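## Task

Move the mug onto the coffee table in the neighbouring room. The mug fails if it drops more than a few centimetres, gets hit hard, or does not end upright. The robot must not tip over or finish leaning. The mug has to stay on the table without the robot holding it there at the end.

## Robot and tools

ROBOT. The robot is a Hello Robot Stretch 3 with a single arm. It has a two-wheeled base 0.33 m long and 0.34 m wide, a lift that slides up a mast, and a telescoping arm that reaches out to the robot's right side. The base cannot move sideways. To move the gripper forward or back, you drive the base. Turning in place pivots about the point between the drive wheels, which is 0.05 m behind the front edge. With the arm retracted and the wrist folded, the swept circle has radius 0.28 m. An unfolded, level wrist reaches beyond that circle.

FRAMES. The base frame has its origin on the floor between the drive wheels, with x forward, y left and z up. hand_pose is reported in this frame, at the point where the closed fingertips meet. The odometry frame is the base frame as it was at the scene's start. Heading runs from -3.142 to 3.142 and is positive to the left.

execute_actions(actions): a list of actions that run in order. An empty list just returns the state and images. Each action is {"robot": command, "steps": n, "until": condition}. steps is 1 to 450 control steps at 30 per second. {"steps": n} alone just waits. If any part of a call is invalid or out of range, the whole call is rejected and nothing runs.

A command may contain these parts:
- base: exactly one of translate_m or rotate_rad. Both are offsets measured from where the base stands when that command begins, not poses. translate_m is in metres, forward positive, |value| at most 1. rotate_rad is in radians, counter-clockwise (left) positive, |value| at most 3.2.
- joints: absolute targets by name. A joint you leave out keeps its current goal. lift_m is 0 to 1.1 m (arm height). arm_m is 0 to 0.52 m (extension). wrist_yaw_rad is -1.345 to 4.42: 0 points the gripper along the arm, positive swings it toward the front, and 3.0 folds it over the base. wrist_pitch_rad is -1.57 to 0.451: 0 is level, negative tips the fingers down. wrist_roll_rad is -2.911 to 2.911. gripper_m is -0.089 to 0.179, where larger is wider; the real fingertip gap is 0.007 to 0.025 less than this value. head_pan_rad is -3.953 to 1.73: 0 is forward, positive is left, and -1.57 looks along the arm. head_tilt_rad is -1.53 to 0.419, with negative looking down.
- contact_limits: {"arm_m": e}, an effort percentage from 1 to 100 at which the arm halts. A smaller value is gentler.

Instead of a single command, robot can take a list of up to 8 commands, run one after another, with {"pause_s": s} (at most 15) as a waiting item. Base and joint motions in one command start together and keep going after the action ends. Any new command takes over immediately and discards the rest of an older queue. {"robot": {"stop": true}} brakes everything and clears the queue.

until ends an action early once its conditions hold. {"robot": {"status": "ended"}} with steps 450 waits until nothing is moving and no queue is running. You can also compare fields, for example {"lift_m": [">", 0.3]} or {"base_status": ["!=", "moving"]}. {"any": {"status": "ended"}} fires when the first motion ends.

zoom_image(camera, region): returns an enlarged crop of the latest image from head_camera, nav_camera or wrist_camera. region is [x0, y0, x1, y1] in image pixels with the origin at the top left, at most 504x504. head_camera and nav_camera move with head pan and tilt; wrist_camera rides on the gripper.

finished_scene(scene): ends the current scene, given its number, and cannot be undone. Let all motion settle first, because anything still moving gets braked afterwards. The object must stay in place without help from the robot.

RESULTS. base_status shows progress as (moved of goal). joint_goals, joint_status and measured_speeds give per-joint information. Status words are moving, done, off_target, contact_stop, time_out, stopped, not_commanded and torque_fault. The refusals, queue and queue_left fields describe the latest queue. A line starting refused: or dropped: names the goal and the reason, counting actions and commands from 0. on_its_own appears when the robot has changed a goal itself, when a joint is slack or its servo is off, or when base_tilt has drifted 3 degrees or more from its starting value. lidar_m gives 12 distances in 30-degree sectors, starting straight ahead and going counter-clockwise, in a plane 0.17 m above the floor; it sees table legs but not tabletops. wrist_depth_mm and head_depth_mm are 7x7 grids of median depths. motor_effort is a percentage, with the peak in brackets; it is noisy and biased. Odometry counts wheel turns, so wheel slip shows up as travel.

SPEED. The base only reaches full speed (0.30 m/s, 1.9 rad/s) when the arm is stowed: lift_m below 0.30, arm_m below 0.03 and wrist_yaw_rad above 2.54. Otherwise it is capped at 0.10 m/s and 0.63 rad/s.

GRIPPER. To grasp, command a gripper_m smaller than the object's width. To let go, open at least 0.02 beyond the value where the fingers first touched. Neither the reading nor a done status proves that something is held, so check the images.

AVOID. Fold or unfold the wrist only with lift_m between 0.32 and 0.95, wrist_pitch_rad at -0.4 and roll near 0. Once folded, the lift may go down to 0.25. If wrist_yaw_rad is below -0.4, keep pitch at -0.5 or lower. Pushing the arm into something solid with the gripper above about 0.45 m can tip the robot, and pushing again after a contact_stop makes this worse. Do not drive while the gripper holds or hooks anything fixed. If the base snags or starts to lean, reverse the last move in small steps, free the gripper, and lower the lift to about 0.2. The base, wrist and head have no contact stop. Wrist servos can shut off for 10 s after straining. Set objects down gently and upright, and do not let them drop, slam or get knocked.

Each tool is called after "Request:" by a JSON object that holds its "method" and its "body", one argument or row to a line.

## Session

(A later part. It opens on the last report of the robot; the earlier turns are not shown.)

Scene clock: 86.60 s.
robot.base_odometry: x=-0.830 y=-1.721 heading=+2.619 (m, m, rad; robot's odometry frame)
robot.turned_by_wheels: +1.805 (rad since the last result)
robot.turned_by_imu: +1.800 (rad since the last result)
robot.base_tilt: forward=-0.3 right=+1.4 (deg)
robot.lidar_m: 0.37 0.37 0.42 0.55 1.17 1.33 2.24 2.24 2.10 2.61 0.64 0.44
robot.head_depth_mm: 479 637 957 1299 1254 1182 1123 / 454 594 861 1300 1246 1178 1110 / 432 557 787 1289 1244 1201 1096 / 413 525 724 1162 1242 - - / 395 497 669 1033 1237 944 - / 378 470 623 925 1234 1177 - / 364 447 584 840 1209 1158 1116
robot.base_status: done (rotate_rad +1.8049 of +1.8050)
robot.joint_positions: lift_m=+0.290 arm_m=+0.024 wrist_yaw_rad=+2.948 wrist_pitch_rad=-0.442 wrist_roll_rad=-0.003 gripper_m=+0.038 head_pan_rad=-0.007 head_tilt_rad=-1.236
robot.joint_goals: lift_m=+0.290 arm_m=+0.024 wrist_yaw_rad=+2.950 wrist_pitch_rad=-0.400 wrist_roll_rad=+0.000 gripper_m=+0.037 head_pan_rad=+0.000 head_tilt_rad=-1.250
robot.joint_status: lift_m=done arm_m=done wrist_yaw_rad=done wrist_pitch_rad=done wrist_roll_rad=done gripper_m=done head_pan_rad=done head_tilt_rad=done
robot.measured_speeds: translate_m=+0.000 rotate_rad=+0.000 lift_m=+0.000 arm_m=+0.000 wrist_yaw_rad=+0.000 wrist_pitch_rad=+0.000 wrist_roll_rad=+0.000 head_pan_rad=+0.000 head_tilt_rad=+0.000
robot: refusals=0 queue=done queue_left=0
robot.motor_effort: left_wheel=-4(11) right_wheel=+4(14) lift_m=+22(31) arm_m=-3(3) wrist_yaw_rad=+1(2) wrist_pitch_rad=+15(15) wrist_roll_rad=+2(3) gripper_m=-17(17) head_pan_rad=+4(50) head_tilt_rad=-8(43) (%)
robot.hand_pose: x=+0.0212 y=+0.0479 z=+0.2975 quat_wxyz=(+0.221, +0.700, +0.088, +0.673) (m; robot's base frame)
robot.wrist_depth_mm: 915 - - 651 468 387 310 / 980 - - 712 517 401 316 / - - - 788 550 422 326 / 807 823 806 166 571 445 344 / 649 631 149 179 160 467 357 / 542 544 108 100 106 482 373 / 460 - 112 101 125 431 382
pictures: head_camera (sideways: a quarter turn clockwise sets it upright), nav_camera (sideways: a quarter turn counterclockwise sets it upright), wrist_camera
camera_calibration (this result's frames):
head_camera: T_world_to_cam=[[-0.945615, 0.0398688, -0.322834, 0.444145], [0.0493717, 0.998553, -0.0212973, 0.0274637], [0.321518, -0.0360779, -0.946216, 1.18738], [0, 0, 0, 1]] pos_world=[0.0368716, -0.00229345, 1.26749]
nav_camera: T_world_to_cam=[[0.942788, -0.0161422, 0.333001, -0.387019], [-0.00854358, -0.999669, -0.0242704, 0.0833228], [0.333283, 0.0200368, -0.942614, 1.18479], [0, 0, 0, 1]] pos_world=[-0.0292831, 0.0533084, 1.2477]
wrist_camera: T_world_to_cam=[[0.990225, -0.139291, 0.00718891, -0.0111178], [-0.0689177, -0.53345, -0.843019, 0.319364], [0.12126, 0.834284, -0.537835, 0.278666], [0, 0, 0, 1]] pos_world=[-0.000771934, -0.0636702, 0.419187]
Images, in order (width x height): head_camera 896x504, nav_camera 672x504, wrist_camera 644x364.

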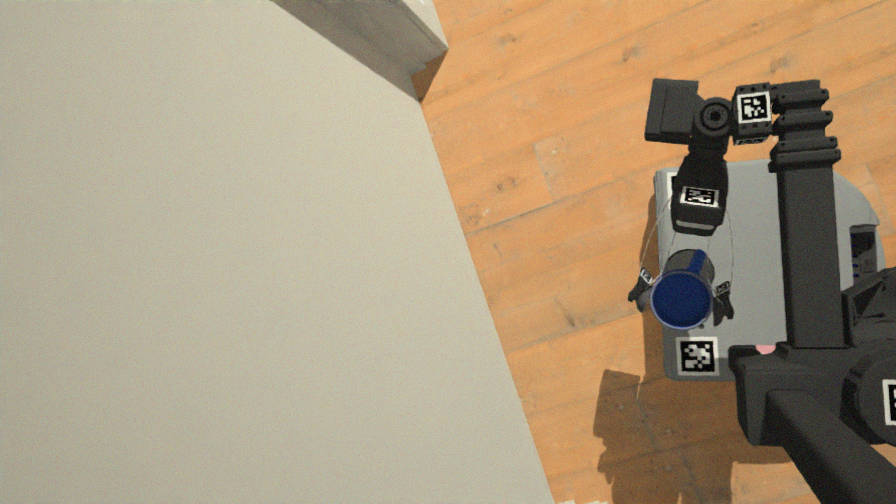

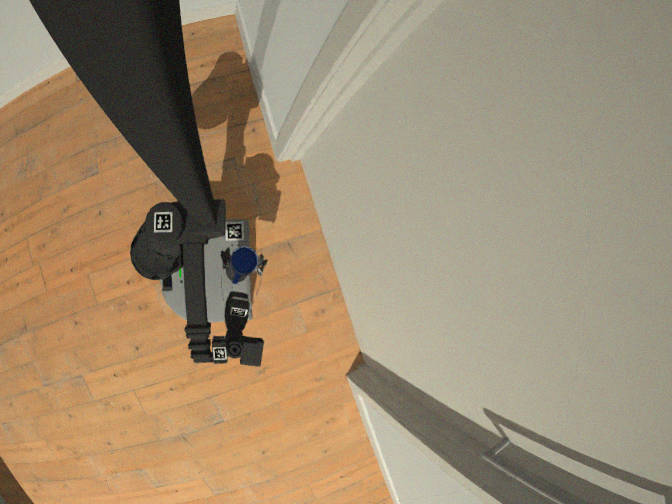

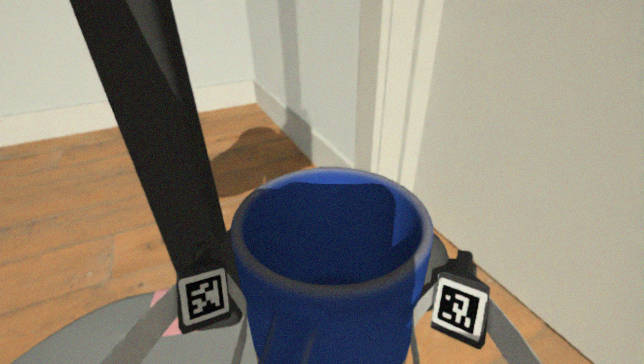

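Request:
{"method": "execute_actions", "body": {
  "actions": [
    {"robot":[{"base":{"rotate_rad":-0.09},"joints":{"wrist_yaw_rad":3.08}},{"base":{"translate_m":0.268}}],"steps":300,"until":{"robot":{"queue_left":["=",0],"translate_m":[">",0.2]}}},
    {"robot":{"joints":{"lift_m":0.315}},"steps":300,"until":{"robot":{"status":"ended"}}}
  ]
}}

Scene clock: 94.70 s.
robot.base_odometry: x=-1.050 y=-1.567 heading=+2.529 (m, m, rad; robot's odometry frame)
robot.turned_by_wheels: -0.090 (rad since the last result)
robot.turned_by_imu: -0.087 (rad since the last result)
robot.base_tilt: forward=-0.1 right=+1.4 (deg)
robot.lidar_m: - - 0.15 0.20 0.45 1.39 2.13 2.48 2.26 2.53 0.31 0.15
robot.head_depth_mm: - - 329 643 1236 1177 1117 / - - 301 480 1236 - 1097 / - - - 387 1213 1198 1093 / - - - 349 829 1202 - / - - - 317 577 909 - / - - - - 442 1157 - / - - - - 370 1109 1116
robot.base_status: done (translate_m +0.2680 of +0.2680)
robot.joint_positions: lift_m=+0.315 arm_m=+0.024 wrist_yaw_rad=+3.079 wrist_pitch_rad=-0.442 wrist_roll_rad=-0.003 gripper_m=+0.038 head_pan_rad=-0.006 head_tilt_rad=-1.236
robot.joint_goals: lift_m=+0.315 arm_m=+0.024 wrist_yaw_rad=+3.080 wrist_pitch_rad=-0.400 wrist_roll_rad=+0.000 gripper_m=+0.037 head_pan_rad=+0.000 head_tilt_rad=-1.250
robot.joint_status: lift_m=done arm_m=done wrist_yaw_rad=done wrist_pitch_rad=done wrist_roll_rad=done gripper_m=done head_pan_rad=done head_tilt_rad=done
robot.measured_speeds: translate_m=+0.000 rotate_rad=+0.000 lift_m=+0.000 arm_m=+0.000 wrist_yaw_rad=+0.000 wrist_pitch_rad=+0.000 wrist_roll_rad=+0.000 head_pan_rad=+0.000 head_tilt_rad=+0.000
robot: refusals=0 queue=done queue_left=0
robot.motor_effort: left_wheel=+2(12) right_wheel=-3(7) lift_m=+31(32) arm_m=-2(3) wrist_yaw_rad=+1(4) wrist_pitch_rad=+15(15) wrist_roll_rad=+2(2) gripper_m=-17(16) head_pan_rad=+4(5) head_tilt_rad=-7(7) (%)
robot.hand_pose: x=-0.0073 y=+0.0516 z=+0.3220 quat_wxyz=(+0.177, +0.693, +0.134, +0.686) (m; robot's base frame)
robot.wrist_depth_mm: 995 - 462 358 220 160 125 / - - - 390 233 167 129 / - - - 434 251 175 134 / 862 857 789 165 239 182 138 / 695 683 162 178 160 190 144 / 559 553 108 100 106 192 150 / 488 - 112 101 125 190 153
pictures: head_camera (sideways: a quarter turn clockwise sets it upright), nav_camera (sideways: a quarter turn counterclockwise sets it upright), wrist_camera
camera_calibration (this result's frames):
head_camera: T_world_to_cam=[[-0.945666, 0.0397344, -0.322702, 0.443973], [0.0492265, 0.99856, -0.0213033, 0.0274724], [0.321391, -0.0360313, -0.946261, 1.18744], [0, 0, 0, 1]] pos_world=[0.0368671, -0.00228904, 1.26748]
nav_camera: T_world_to_cam=[[0.942837, -0.0160082, 0.332869, -0.386847], [-0.00840459, -0.99967, -0.0242701, 0.0833216], [0.333148, 0.0200851, -0.942661, 1.18486], [0, 0, 0, 1]] pos_world=[-0.0292982, 0.0533034, 1.24771]
wrist_camera: T_world_to_cam=[[0.999928, -0.00963903, 0.00718759, 0.0108688], [0.000874326, -0.537907, -0.843004, 0.340806], [0.011992, 0.842949, -0.537859, 0.291008], [0, 0, 0, 1]] pos_world=[-0.0146557, -0.0618783, 0.443745]
Images, in order (width x height): head_camera 896x504, nav_camera 672x504, wrist_camera 644x364.

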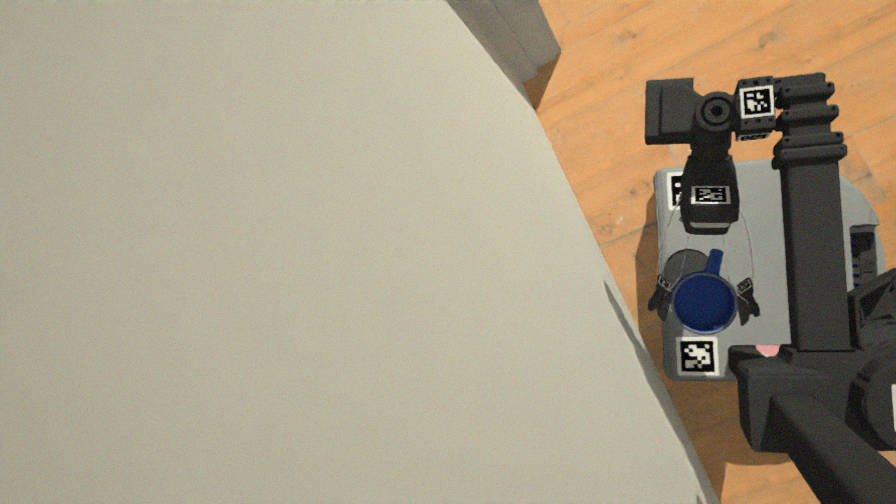

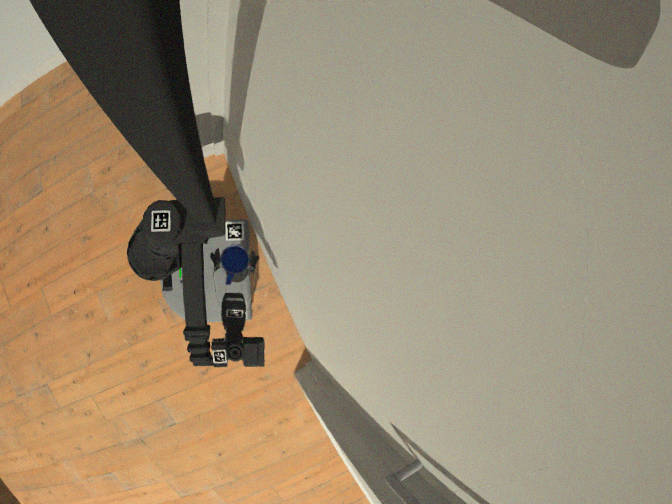

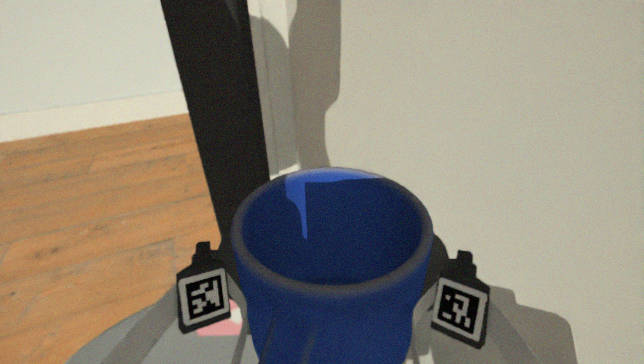

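Request:
{"method": "execute_actions", "body": {
  "actions": [
    {"robot":{"base":{"translate_m":0.17}},"steps":150,"until":{"robot":{"status":"ended"}}}
  ]
}}

Scene clock: 99.87 s.
robot.base_odometry: x=-1.189 y=-1.470 heading=+2.530 (m, m, rad; robot's odometry frame)
robot.turned_by_wheels: +0.001 (rad since the last result)
robot.turned_by_imu: +0.380 (rad since the last result)
robot.base_tilt: forward=-0.2 right=+1.3 (deg)
robot.lidar_m: - - 0.15 0.20 1.33 1.83 2.55 2.32 2.58 0.21 0.15 -
robot.head_depth_mm: - - - - 562 1171 1126 / - - - - 575 1180 1103 / - - - - - - 1098 / - - - - - - - / - - - - - 910 - / - - - - - 1169 - / - - - - - 1154 -
robot.base_status: off_target (translate_m +0.1697 of +0.1700)
robot.joint_positions: lift_m=+0.315 arm_m=+0.024 wrist_yaw_rad=+3.132 wrist_pitch_rad=-0.444 wrist_roll_rad=-0.003 gripper_m=+0.038 head_pan_rad=-0.005 head_tilt_rad=-1.249
robot.joint_goals: lift_m=+0.315 arm_m=+0.024 wrist_yaw_rad=+3.128 wrist_pitch_rad=-0.400 wrist_roll_rad=+0.000 gripper_m=+0.037 head_pan_rad=+0.000 head_tilt_rad=-1.250
robot.joint_status: lift_m=done arm_m=done wrist_yaw_rad=done wrist_pitch_rad=done wrist_roll_rad=done gripper_m=done head_pan_rad=done head_tilt_rad=done
robot.measured_speeds: translate_m=+0.000 rotate_rad=+0.000 lift_m=+0.000 arm_m=+0.000 wrist_yaw_rad=+0.000 wrist_pitch_rad=+0.000 wrist_roll_rad=+0.000 head_pan_rad=+0.000 head_tilt_rad=+0.000
robot: refusals=0 queue=done queue_left=0
robot.on_its_own: wrist_yaw_rad is held at +3.128, not at your +3.080, by its stall guard, which is not easing now; left_wheel is at rest, and its effort (+65) is outside its rest range (-18 to +18); right_wheel is at rest, and its effort (+25) is outside its rest range (-18 to +18)
robot.motor_effort: left_wheel=+65(100) right_wheel=+25(47) lift_m=+27(31) arm_m=-2(3) wrist_yaw_rad=-3(22) wrist_pitch_rad=+16(17) wrist_roll_rad=+2(2) gripper_m=-17(20) head_pan_rad=+2(4) head_tilt_rad=+0(8) (%)
robot.hand_pose: x=-0.0191 y=+0.0518 z=+0.3217 quat_wxyz=(+0.159, +0.689, +0.153, +0.690) (m; robot's base frame)
robot.wrist_depth_mm: - - - 495 260 124 81 / - - - 541 263 125 81 / - - - 587 263 125 81 / 872 862 815 165 202 125 82 / 686 667 163 177 161 125 81 / 569 554 107 100 105 117 82 / 487 - 100 101 132 113 82
pictures: head_camera (sideways: a quarter turn clockwise sets it upright), nav_camera (sideways: a quarter turn counterclockwise sets it upright), wrist_camera
camera_calibration (this result's frames):
head_camera: T_world_to_cam=[[-0.950036, 0.0383379, -0.309778, 0.427169], [0.047435, 0.998635, -0.0218847, 0.0282399], [0.308516, -0.0354855, -0.950557, 1.19309], [0, 0, 0, 1]] pos_world=[0.0363985, -0.00224058, 1.26705]
nav_camera: T_world_to_cam=[[0.94731, -0.0146166, 0.319985, -0.370095], [-0.00723649, -0.99968, -0.024241, 0.0832761], [0.320237, 0.0206482, -0.947112, 1.19071], [0, 0, 0, 1]] pos_world=[-0.0301135, 0.0532539, 1.24818]
wrist_camera: T_world_to_cam=[[0.999036, 0.0434542, 0.00624942, 0.0202359], [0.0287161, -0.539145, -0.841723, 0.340869], [-0.033207, 0.841091, -0.539873, 0.290631], [0, 0, 0, 1]] pos_world=[-0.0203538, -0.0615484, 0.443694]
Images, in order (width x height): head_camera 896x504, nav_camera 672x504, wrist_camera 644x364.

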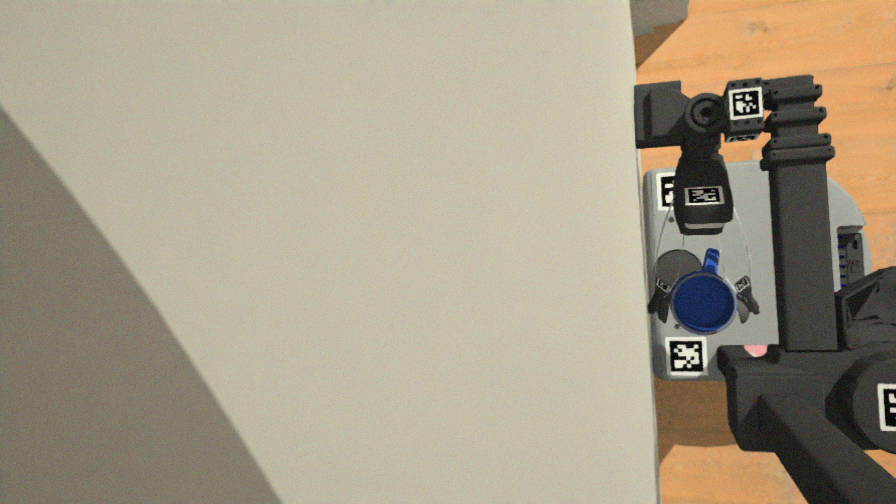

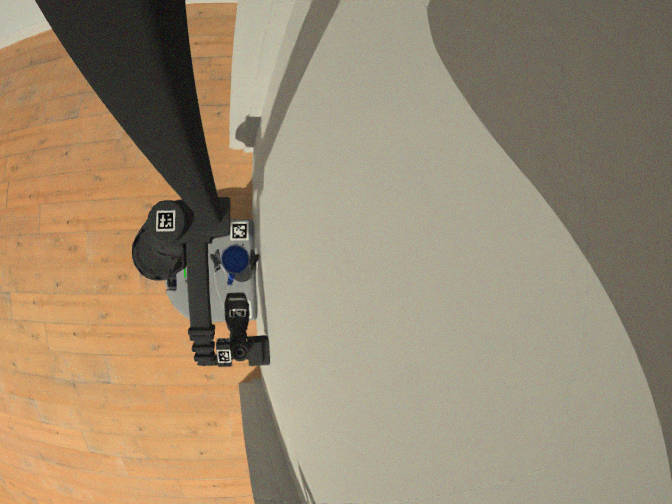

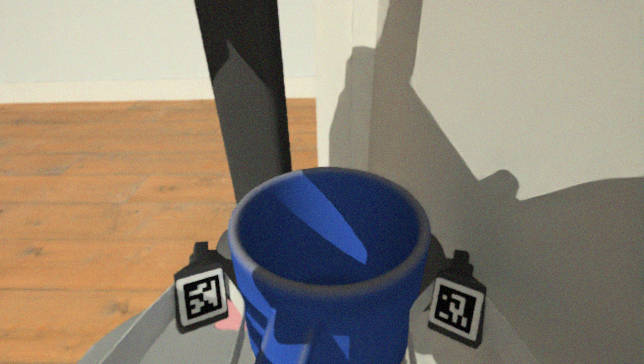

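Request:
{"method": "execute_actions", "body": {
  "actions": [
    {"robot":[{"base":{"translate_m":-0.27},"joints":{"lift_m":0.29,"wrist_yaw_rad":3.09,"head_pan_rad":-3.1,"head_tilt_rad":-1.2}},{"base":{"rotate_rad":-1.57}},{"base":{"translate_m":0.10}},{"base":{"rotate_rad":-1.565}},{"joints":{"lift_m":0.312},"base":{"translate_m":-0.03}}],"steps":450,"until":{"robot":{"status":"ended"}}}
  ]
}}

Scene clock: 128.17 s.
robot.base_odometry: x=-0.935 y=-1.526 heading=-0.606 (m, m, rad; robot's odometry frame)
robot.turned_by_wheels: -3.136 (rad since the last result)
robot.turned_by_imu: -3.133 (rad since the last result)
robot.base_tilt: forward=+0.0 right=+1.3 (deg)
robot.lidar_m: 2.32 2.06 2.46 0.77 0.41 0.30 0.29 0.30 0.42 0.87 1.45 2.00
robot.head_depth_mm: 302 367 490 737 1027 1176 1112 / 302 367 491 742 1222 1163 1107 / 303 368 493 744 - - 1103 / 303 369 496 750 - 913 1103 / 304 370 497 754 1201 - 1101 / 300 372 499 759 1229 1149 1102 / 301 373 500 763 1220 1165 1099
robot.base_status: done (translate_m -0.0300 of -0.0300)
robot.joint_positions: lift_m=+0.312 arm_m=+0.024 wrist_yaw_rad=+3.091 wrist_pitch_rad=-0.442 wrist_roll_rad=-0.002 gripper_m=+0.038 head_pan_rad=-3.094 head_tilt_rad=-1.198
robot.joint_goals: lift_m=+0.312 arm_m=+0.024 wrist_yaw_rad=+3.090 wrist_pitch_rad=-0.400 wrist_roll_rad=+0.000 gripper_m=+0.037 head_pan_rad=-3.100 head_tilt_rad=-1.200
robot.joint_status: lift_m=done arm_m=done wrist_yaw_rad=done wrist_pitch_rad=done wrist_roll_rad=done gripper_m=done head_pan_rad=done head_tilt_rad=done
robot.measured_speeds: translate_m=+0.000 rotate_rad=+0.000 lift_m=+0.000 arm_m=+0.000 wrist_yaw_rad=+0.000 wrist_pitch_rad=+0.000 wrist_roll_rad=+0.000 head_pan_rad=+0.000 head_tilt_rad=+0.000
robot: refusals=0 queue=done queue_left=0
robot.motor_effort: left_wheel=+2(65) right_wheel=-3(25) lift_m=+31(32) arm_m=-3(2) wrist_yaw_rad=-1(13) wrist_pitch_rad=+15(16) wrist_roll_rad=+2(2) gripper_m=-17(19) head_pan_rad=-4(53) head_tilt_rad=-1(19) (%)
robot.hand_pose: x=-0.0101 y=+0.0518 z=+0.3190 quat_wxyz=(+0.173, +0.692, +0.138, +0.687) (m; robot's base frame)
robot.wrist_depth_mm: 337 381 - - - - - / 336 412 - - - - - / 335 452 469 - - - - / 332 474 494 164 814 815 821 / 333 466 163 179 160 655 630 / 333 450 108 100 106 538 535 / 331 - 112 101 125 460 458
pictures: head_camera (sideways: a quarter turn clockwise sets it upright), nav_camera (sideways: a quarter turn counterclockwise sets it upright), wrist_camera
camera_calibration (this result's frames):
head_camera: T_world_to_cam=[[0.933556, 0.0108154, -0.358268, 0.478831], [0.00403475, -0.999798, -0.0196684, 0.0256206], [-0.358409, 0.016916, -0.933411, 1.1749], [0, 0, 0, 1]] pos_world=[-0.0260236, 0.000562079, 1.26872]
nav_camera: T_world_to_cam=[[-0.929066, -0.0343359, 0.368316, -0.421593], [-0.0465505, 0.99862, -0.0243272, 0.0836298], [-0.366972, -0.0397469, -0.929382, 1.17189], [0, 0, 0, 1]] pos_world=[0.0422544, -0.0514113, 1.24644]
wrist_camera: T_world_to_cam=[[0.999977, 0.00245664, 0.00636418, 0.0132884], [0.00668631, -0.538002, -0.842917, 0.338417], [0.0013532, 0.84294, -0.538006, 0.289148], [0, 0, 0, 1]] pos_world=[-0.0159422, -0.0616976, 0.440736]
Images, in order (width x height): head_camera 896x504, nav_camera 672x504, wrist_camera 644x364.

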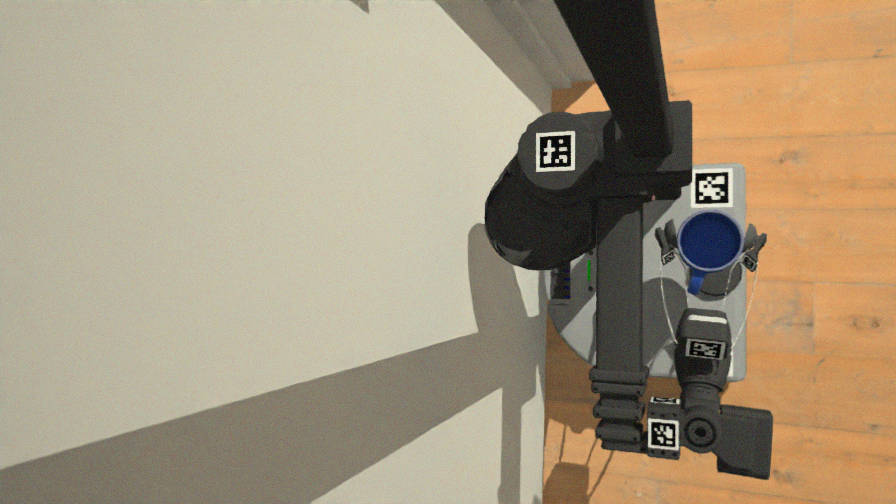

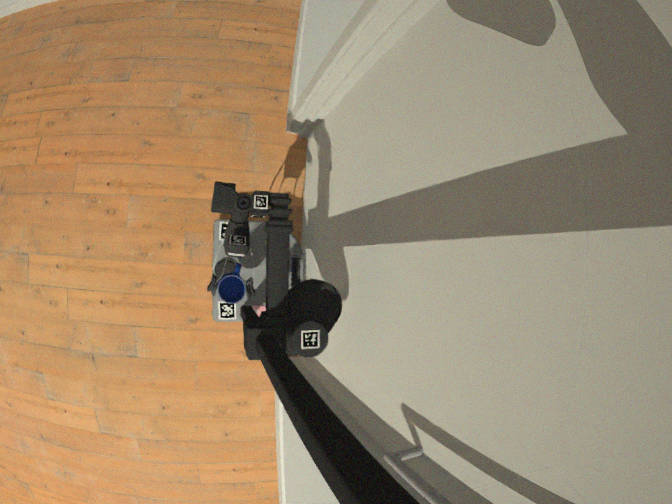

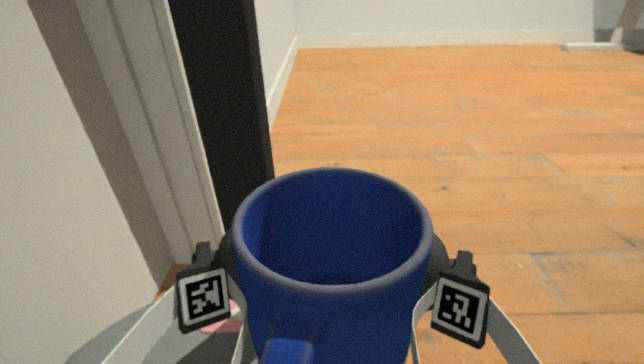

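Request:
{"method": "execute_actions", "body": {
  "actions": [
    {"robot":{"base":{"translate_m":-0.06}},"steps":90,"until":{"robot":{"status":"ended"}}}
  ]
}}

Scene clock: 136.30 s.
robot.base_odometry: x=-0.984 y=-1.492 heading=-0.606 (m, m, rad; robot's odometry frame)
robot.turned_by_wheels: +0.000 (rad since the last result)
robot.turned_by_imu: +0.002 (rad since the last result)
robot.base_tilt: forward=-0.2 right=+1.4 (deg)
robot.lidar_m: 2.38 2.12 2.47 0.55 0.41 0.32 0.30 0.30 0.39 0.58 1.45 2.01
robot.head_depth_mm: 319 404 551 869 1050 1175 1113 / 315 397 537 835 1259 1163 1110 / 310 391 525 799 - - 1103 / 306 384 514 772 - 906 1099 / 304 378 505 754 1162 - 1104 / 303 372 493 732 1234 1186 1095 / 302 366 483 710 1205 1164 1091
robot.base_status: done (translate_m -0.0600 of -0.0600)
robot.joint_positions: lift_m=+0.312 arm_m=+0.024 wrist_yaw_rad=+3.090 wrist_pitch_rad=-0.442 wrist_roll_rad=-0.002 gripper_m=+0.038 head_pan_rad=-3.094 head_tilt_rad=-1.195
robot.joint_goals: lift_m=+0.312 arm_m=+0.024 wrist_yaw_rad=+3.090 wrist_pitch_rad=-0.400 wrist_roll_rad=+0.000 gripper_m=+0.037 head_pan_rad=-3.100 head_tilt_rad=-1.200
robot.joint_status: lift_m=done arm_m=done wrist_yaw_rad=done wrist_pitch_rad=done wrist_roll_rad=done gripper_m=done head_pan_rad=done head_tilt_rad=done
robot.measured_speeds: translate_m=+0.000 rotate_rad=+0.000 lift_m=+0.000 arm_m=+0.000 wrist_yaw_rad=+0.000 wrist_pitch_rad=+0.000 wrist_roll_rad=+0.000 head_pan_rad=+0.000 head_tilt_rad=+0.000
robot: refusals=0 queue=done queue_left=0
robot.motor_effort: left_wheel=-1(92) right_wheel=+1(76) lift_m=+30(32) arm_m=-2(2) wrist_yaw_rad=-1(0) wrist_pitch_rad=+15(16) wrist_roll_rad=+2(1) gripper_m=-15(17) head_pan_rad=-4(4) head_tilt_rad=-3(3) (%)
robot.hand_pose: x=-0.0099 y=+0.0518 z=+0.3190 quat_wxyz=(+0.173, +0.692, +0.138, +0.687) (m; robot's base frame)
robot.wrist_depth_mm: - 377 - - - - - / 405 426 - - - - - / 395 985 467 - - - - / 392 530 487 165 829 830 805 / 381 580 163 177 160 651 654 / 370 514 108 100 106 541 535 / 361 - 112 100 124 459 464
pictures: head_camera (sideways: a quarter turn clockwise sets it upright), nav_camera (sideways: a quarter turn counterclockwise sets it upright), wrist_camera
camera_calibration (this result's frames):
head_camera: T_world_to_cam=[[0.93263, 0.0106353, -0.360678, 0.481975], [0.00383848, -0.999801, -0.0195557, 0.0254752], [-0.360815, 0.0168538, -0.932485, 1.17371], [0, 0, 0, 1]] pos_world=[-0.026109, 0.000562695, 1.26881]
nav_camera: T_world_to_cam=[[-0.928118, -0.0341552, 0.370717, -0.424726], [-0.0464679, 0.998623, -0.0243298, 0.0836328], [-0.369376, -0.0398074, -0.928427, 1.17066], [0, 0, 0, 1]] pos_world=[0.0421036, -0.0514234, 1.24636]
wrist_camera: T_world_to_cam=[[0.999978, 0.00173041, 0.00635964, 0.0131674], [0.00629159, -0.538079, -0.842871, 0.338407], [0.00196347, 0.842893, -0.538078, 0.289205], [0, 0, 0, 1]] pos_world=[-0.0158641, -0.0617023, 0.440765]
Images, in order (width x height): head_camera 896x504, nav_camera 672x504, wrist_camera 644x364.

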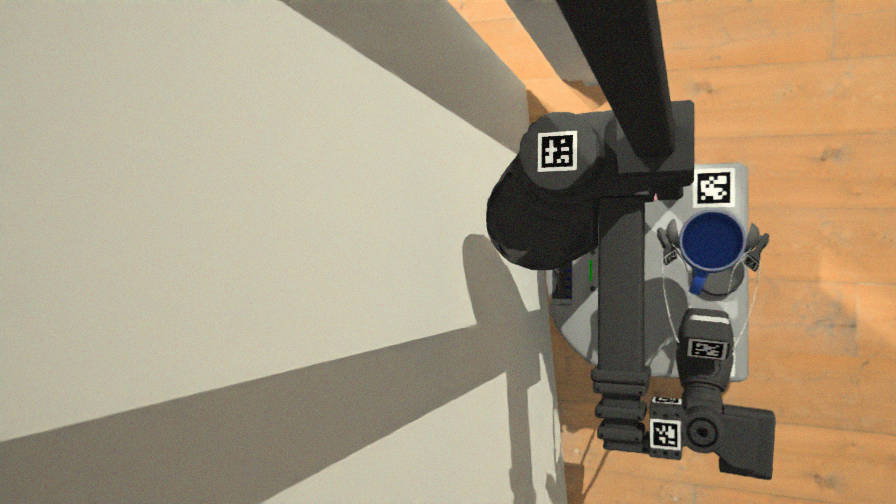

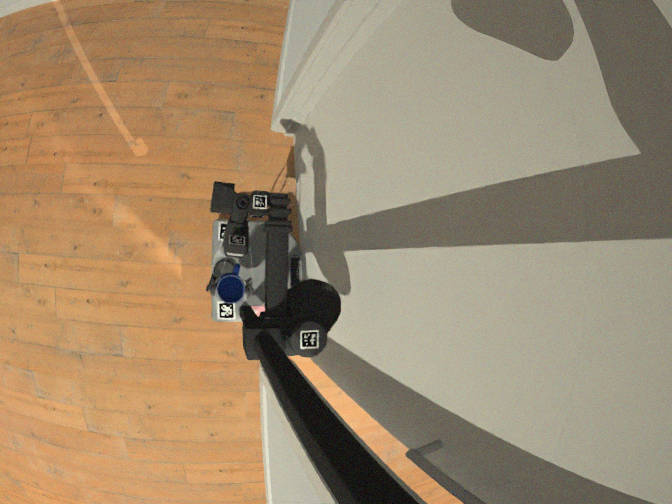

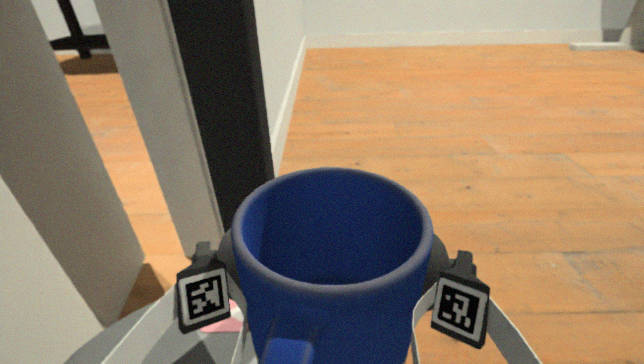

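Request:
{"method": "execute_actions", "body": {
  "actions": [
    {"robot":[{"base":{"translate_m":-0.40}},{"base":{"rotate_rad":0.55}}],"steps":300,"until":{"robot":{"status":"ended"}}}
  ]
}}

Scene clock: 148.67 s.
robot.base_odometry: x=-1.313 y=-1.264 heading=-0.056 (m, m, rad; robot's odometry frame)
robot.turned_by_wheels: +0.550 (rad since the last result)
robot.turned_by_imu: +0.553 (rad since the last result)
robot.base_tilt: forward=-0.2 right=+1.3 (deg)
robot.lidar_m: 2.49 0.39 0.61 2.10 2.05 0.32 0.27 0.27 0.32 0.57 2.04 2.77
robot.head_depth_mm: 317 408 573 1025 1284 1177 1112 / 308 390 541 875 1267 1167 1110 / 303 375 510 780 - - 1107 / 299 360 484 719 - 903 1104 / 293 347 459 683 1023 - 1099 / 289 334 437 636 1035 1154 1095 / - 322 418 595 1006 1169 1093
robot.base_status: done (rotate_rad +0.5499 of +0.5500)
robot.joint_positions: lift_m=+0.312 arm_m=+0.024 wrist_yaw_rad=+3.090 wrist_pitch_rad=-0.442 wrist_roll_rad=-0.002 gripper_m=+0.038 head_pan_rad=-3.094 head_tilt_rad=-1.195
robot.joint_goals: lift_m=+0.312 arm_m=+0.024 wrist_yaw_rad=+3.090 wrist_pitch_rad=-0.400 wrist_roll_rad=+0.000 gripper_m=+0.037 head_pan_rad=-3.100 head_tilt_rad=-1.200
robot.joint_status: lift_m=done arm_m=done wrist_yaw_rad=done wrist_pitch_rad=done wrist_roll_rad=done gripper_m=done head_pan_rad=done head_tilt_rad=done
robot.measured_speeds: translate_m=+0.000 rotate_rad=+0.000 lift_m=+0.000 arm_m=+0.000 wrist_yaw_rad=+0.000 wrist_pitch_rad=+0.000 wrist_roll_rad=+0.000 head_pan_rad=+0.000 head_tilt_rad=+0.000
robot: refusals=0 queue=done queue_left=0
robot.motor_effort: left_wheel=-6(32) right_wheel=+3(37) lift_m=+30(30) arm_m=-2(2) wrist_yaw_rad=+0(0) wrist_pitch_rad=+16(16) wrist_roll_rad=+2(2) gripper_m=-17(16) head_pan_rad=-4(4) head_tilt_rad=-3(2) (%)
robot.hand_pose: x=-0.0099 y=+0.0518 z=+0.3190 quat_wxyz=(+0.173, +0.692, +0.138, +0.687) (m; robot's base frame)
robot.wrist_depth_mm: - - - - - - 667 / - - - - - - 525 / 428 - - - - - 378 / 413 860 747 165 812 815 374 / 410 626 162 178 160 628 393 / 387 543 108 99 106 516 423 / 366 - 111 101 125 455 440
pictures: head_camera (sideways: a quarter turn clockwise sets it upright), nav_camera (sideways: a quarter turn counterclockwise sets it upright), wrist_camera
camera_calibration (this result's frames):
head_camera: T_world_to_cam=[[0.932465, 0.0103397, -0.361113, 0.482542], [0.00352092, -0.999803, -0.0195354, 0.0254507], [-0.361244, 0.0169446, -0.932317, 1.1735], [0, 0, 0, 1]] pos_world=[-0.0261242, 0.000571904, 1.26882]
nav_camera: T_world_to_cam=[[-0.927955, -0.0338607, 0.37115, -0.425292], [-0.0461711, 0.998637, -0.0243303, 0.0836316], [-0.369821, -0.0397138, -0.928254, 1.17044], [0, 0, 0, 1]] pos_world=[0.0420619, -0.0514357, 1.24635]
wrist_camera: T_world_to_cam=[[0.999979, 0.00153738, 0.00635616, 0.0131363], [0.0061846, -0.538154, -0.842824, 0.33837], [0.00212484, 0.842845, -0.538152, 0.289237], [0, 0, 0, 1]] pos_world=[-0.0158433, -0.0617069, 0.440756]
Images, in order (width x height): head_camera 896x504, nav_camera 672x504, wrist_camera 644x364.

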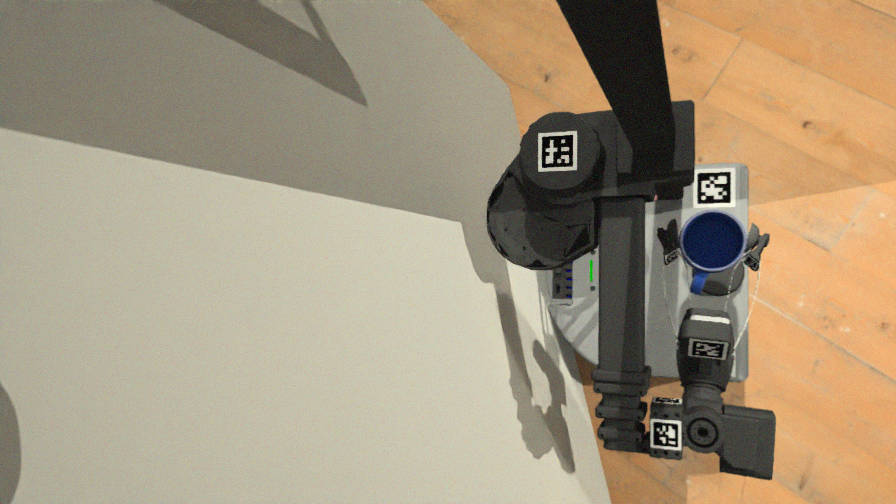

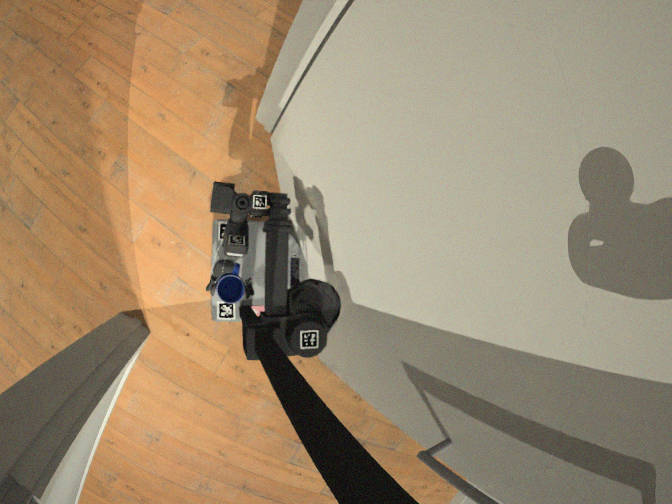

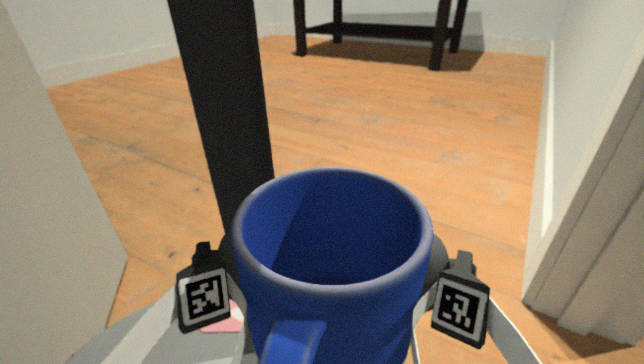

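Request:
{"method": "execute_actions", "body": {
  "actions": [
    {"robot":[{"base":{"translate_m":-0.24},"joints":{"head_pan_rad":0.2,"head_tilt_rad":-0.85}},{"base":{"rotate_rad":1.38}}],"steps":300,"until":{"robot":{"queue_left":["=",0],"rotate_rad":[">",1.1]}}},
    {"robot":{"joints":{"lift_m":0.292}},"steps":300,"until":{"robot":{"status":"ended"}}}
  ]
}}

Scene clock: 158.20 s.
robot.base_odometry: x=-1.553 y=-1.251 heading=+1.324 (m, m, rad; robot's odometry frame)
robot.turned_by_wheels: +1.380 (rad since the last result)
robot.turned_by_imu: +1.385 (rad since the last result)
robot.base_tilt: forward=-0.2 right=+1.3 (deg)
robot.lidar_m: 1.88 1.96 1.80 0.35 0.28 0.28 0.30 0.45 2.98 2.72 0.59 0.83
robot.head_depth_mm: 2071 2047 1977 1666 1423 1252 1120 / 2087 2182 1980 1653 1424 1254 1118 / 2097 2233 1981 1658 1421 1254 1114 / 2483 2296 1975 1651 1428 1248 1113 / 2678 2433 1982 1646 1421 1254 1114 / 2430 2418 1957 1657 1426 1248 1113 / 2144 2287 1959 1661 1419 1254 1114
robot.base_status: done (rotate_rad +1.3799 of +1.3800)
robot.joint_positions: lift_m=+0.292 arm_m=+0.024 wrist_yaw_rad=+3.090 wrist_pitch_rad=-0.442 wrist_roll_rad=-0.003 gripper_m=+0.038 head_pan_rad=+0.193 head_tilt_rad=-0.852
robot.joint_goals: lift_m=+0.292 arm_m=+0.024 wrist_yaw_rad=+3.090 wrist_pitch_rad=-0.400 wrist_roll_rad=+0.000 gripper_m=+0.037 head_pan_rad=+0.200 head_tilt_rad=-0.850
robot.joint_status: lift_m=done arm_m=done wrist_yaw_rad=done wrist_pitch_rad=done wrist_roll_rad=done gripper_m=done head_pan_rad=done head_tilt_rad=done
robot.measured_speeds: translate_m=+0.000 rotate_rad=+0.000 lift_m=+0.000 arm_m=+0.000 wrist_yaw_rad=+0.000 wrist_pitch_rad=+0.000 wrist_roll_rad=+0.000 head_pan_rad=+0.000 head_tilt_rad=+0.000
robot: refusals=0 queue=done queue_left=0
robot.motor_effort: left_wheel=-3(18) right_wheel=+4(11) lift_m=+22(30) arm_m=-2(2) wrist_yaw_rad=+0(1) wrist_pitch_rad=+15(15) wrist_roll_rad=+2(2) gripper_m=-17(16) head_pan_rad=+5(52) head_tilt_rad=+2(28) (%)
robot.hand_pose: x=-0.0099 y=+0.0518 z=+0.2994 quat_wxyz=(+0.173, +0.692, +0.138, +0.687) (m; robot's base frame)
robot.wrist_depth_mm: 232 269 - 468 - - - / 241 283 - 514 - - - / 251 300 353 551 - - - / 264 318 367 165 791 791 765 / 273 332 162 178 160 630 596 / 282 336 108 100 106 514 510 / 291 - 112 101 125 438 441
pictures: head_camera (sideways: a quarter turn clockwise sets it upright), nav_camera (sideways: a quarter turn counterclockwise sets it upright), wrist_camera
camera_calibration (this result's frames):
head_camera: T_world_to_cam=[[-0.748834, -0.112236, -0.653185, 0.873271], [-0.145031, 0.98942, -0.00374298, 0.00580214], [0.646694, 0.0919292, -0.757189, 0.939732], [0, 0, 0, 1]] pos_world=[0.0470577, 0.00588337, 1.28198]
nav_camera: T_world_to_cam=[[0.737834, 0.134241, 0.661498, -0.813686], [0.199086, -0.979706, -0.0232436, 0.0807314], [0.644954, 0.148845, -0.749586, 0.932019], [0, 0, 0, 1]] pos_world=[-0.0168166, 0.0495968, 1.23876]
wrist_camera: T_world_to_cam=[[0.999979, 0.00153879, 0.00635912, 0.0132601], [0.00618785, -0.538154, -0.842824, 0.321825], [0.00212526, 0.842845, -0.538152, 0.278682], [0, 0, 0, 1]] pos_world=[-0.0158435, -0.061715, 0.42113]
Images, in order (width x height): head_camera 896x504, nav_camera 672x504, wrist_camera 644x364.

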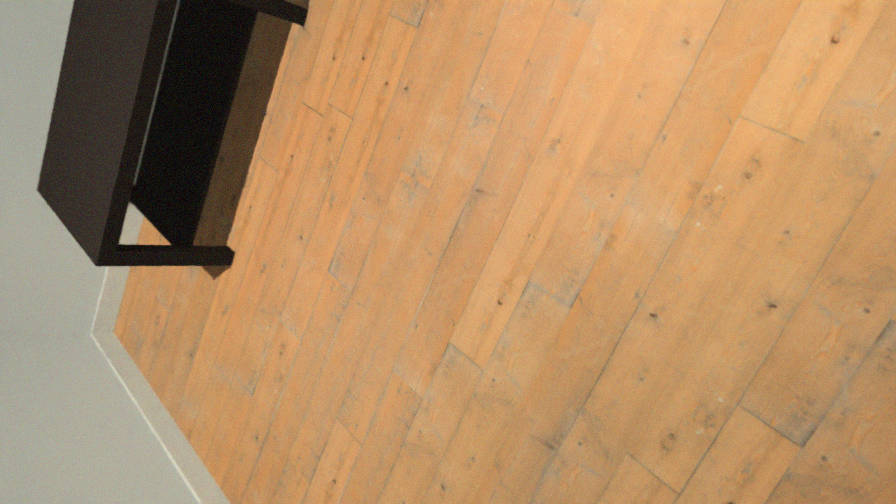

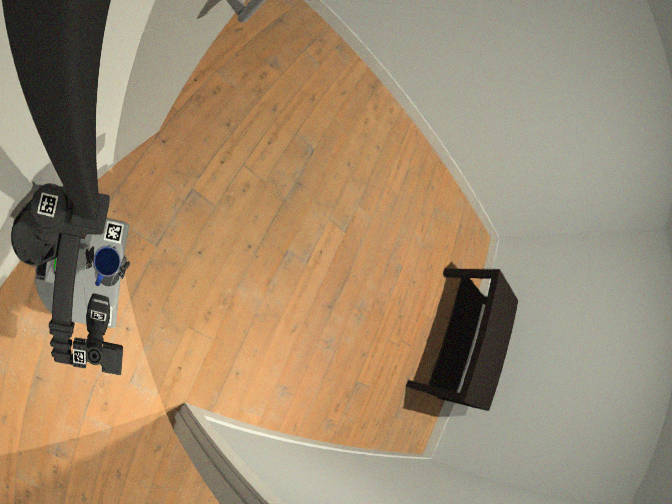

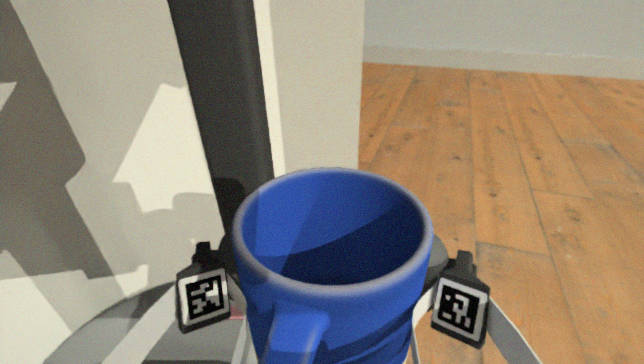

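Request:
{"method": "execute_actions", "body": {
  "actions": [
    {"robot":{"base":{"translate_m":1.0},"joints":{"head_tilt_rad":-0.9,"head_pan_rad":-1.3,"wrist_yaw_rad":2.62}},"steps":300,"until":{"robot":{"translate_m":[">",0.575]}}},
    {"robot":[{"base":{"translate_m":1.0}},{"base":{"rotate_rad":1.19}}],"steps":400,"until":{"robot":{"queue_left":["=",0],"rotate_rad":[">",0.85]}}},
    {"robot":{"joints":{"lift_m":0.545}},"steps":300,"until":{"robot":{"lift_m":[">",0.39]}}},
    {"robot":{"joints":{"wrist_yaw_rad":0.0}},"steps":300,"until":{"robot":{"status":"ended"}}}
  ]
}}

Scene clock: 172.73 s.
robot.base_odometry: x=-1.167 y=+0.282 heading=+2.514 (m, m, rad; robot's odometry frame)
robot.turned_by_wheels: +1.190 (rad since the last result)
robot.turned_by_imu: +1.204 (rad since the last result)
robot.base_tilt: forward=-0.2 right=+1.3 (deg)
robot.lidar_m: 1.22 1.26 1.72 1.60 1.28 0.94 0.91 0.56 0.53 1.05 0.98 0.57
robot.head_depth_mm: 897 1034 1181 1055 911 1092 1120 / 917 1058 1216 1050 909 1110 - / 938 1080 1227 1047 900 - - / 956 1113 1238 1044 908 1198 1121 / 971 1137 1255 1046 906 1212 1107 / 998 1169 1287 1042 922 1233 1103 / 1023 1202 1446 1063 940 1213 1104
robot.base_status: done (rotate_rad +1.1899 of +1.1900)
robot.joint_positions: lift_m=+0.545 arm_m=+0.024 wrist_yaw_rad=+0.003 wrist_pitch_rad=-0.442 wrist_roll_rad=-0.002 gripper_m=+0.038 head_pan_rad=-1.293 head_tilt_rad=-0.890
robot.joint_goals: lift_m=+0.545 arm_m=+0.024 wrist_yaw_rad=+0.000 wrist_pitch_rad=-0.400 wrist_roll_rad=+0.000 gripper_m=+0.037 head_pan_rad=-1.300 head_tilt_rad=-0.900
robot.joint_status: lift_m=done arm_m=done wrist_yaw_rad=done wrist_pitch_rad=done wrist_roll_rad=done gripper_m=done head_pan_rad=done head_tilt_rad=done
robot.measured_speeds: translate_m=+0.000 rotate_rad=+0.000 lift_m=+0.000 arm_m=+0.000 wrist_yaw_rad=+0.000 wrist_pitch_rad=+0.000 wrist_roll_rad=+0.000 head_pan_rad=+0.000 head_tilt_rad=+0.000
robot: refusals=0 queue=done queue_left=0
robot.motor_effort: left_wheel=-4(12) right_wheel=+4(12) lift_m=+31(32) arm_m=-2(2) wrist_yaw_rad=-2(4) wrist_pitch_rad=+15(15) wrist_roll_rad=+2(2) gripper_m=-17(16) head_pan_rad=-4(50) head_tilt_rad=-5(12) (%)
robot.hand_pose: x=-0.0210 y=-0.3905 z=+0.5520 quat_wxyz=(+0.691, +0.156, -0.688, -0.154) (m; robot's base frame)
robot.wrist_depth_mm: 729 730 719 725 709 694 706 / 792 783 784 786 766 763 759 / 607 577 577 561 542 554 848 / 427 429 419 165 411 406 402 / 339 337 164 179 160 325 323 / 282 278 108 100 106 273 271 / 238 238 224 101 124 230 230
pictures: head_camera (sideways: a quarter turn clockwise sets it upright), nav_camera (sideways: a quarter turn counterclockwise sets it upright), wrist_camera
camera_calibration (this result's frames):
head_camera: T_world_to_cam=[[-0.181347, 0.759653, -0.624533, 0.832477], [0.973668, 0.227902, -0.00551696, 0.00128734], [0.138141, -0.609088, -0.780979, 0.973768], [0, 0, 0, 1]] pos_world=[0.0151961, -0.0395756, 1.28041]
nav_camera: T_world_to_cam=[[0.202435, -0.747143, 0.633085, -0.773398], [-0.959729, -0.279945, -0.0234979, 0.0881302], [0.194785, -0.602833, -0.773725, 0.966155], [0, 0, 0, 1]] pos_world=[0.0529513, 0.0292625, 1.23924]
wrist_camera: T_world_to_cam=[[-0.998432, -0.0556086, 0.00635421, -0.0407504], [-0.0352741, 0.537027, -0.842827, 0.715777], [0.0434561, -0.84173, -0.538147, 0.130401], [0, 0, 0, 1]] pos_world=[-0.0211049, -0.276895, 0.67371]
Images, in order (width x height): head_camera 896x504, nav_camera 672x504, wrist_camera 644x364.

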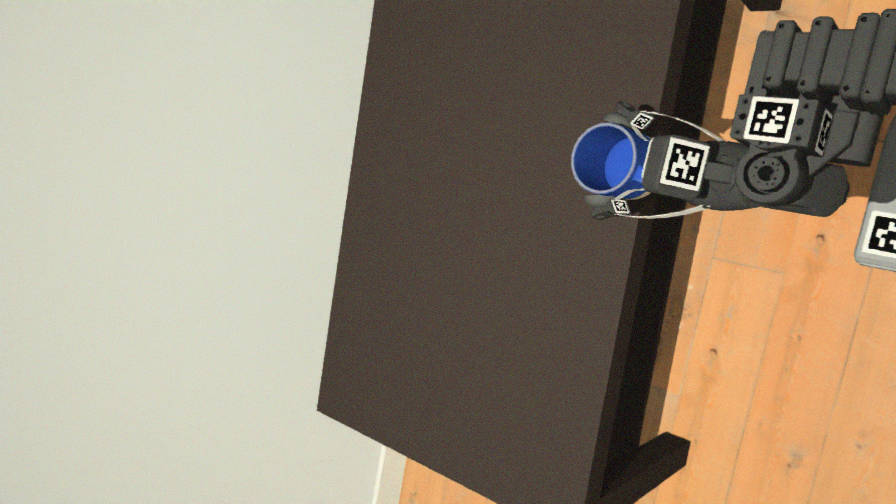

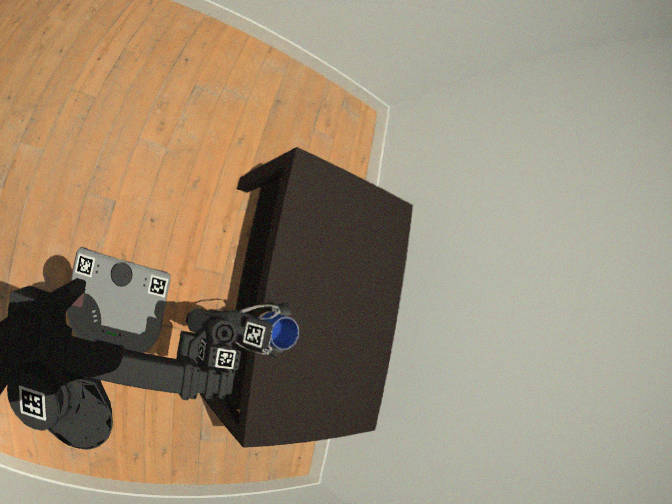

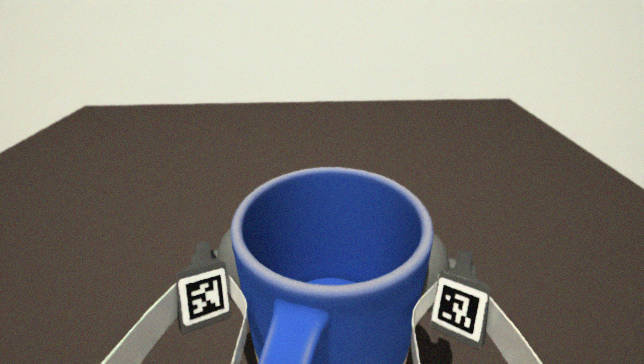

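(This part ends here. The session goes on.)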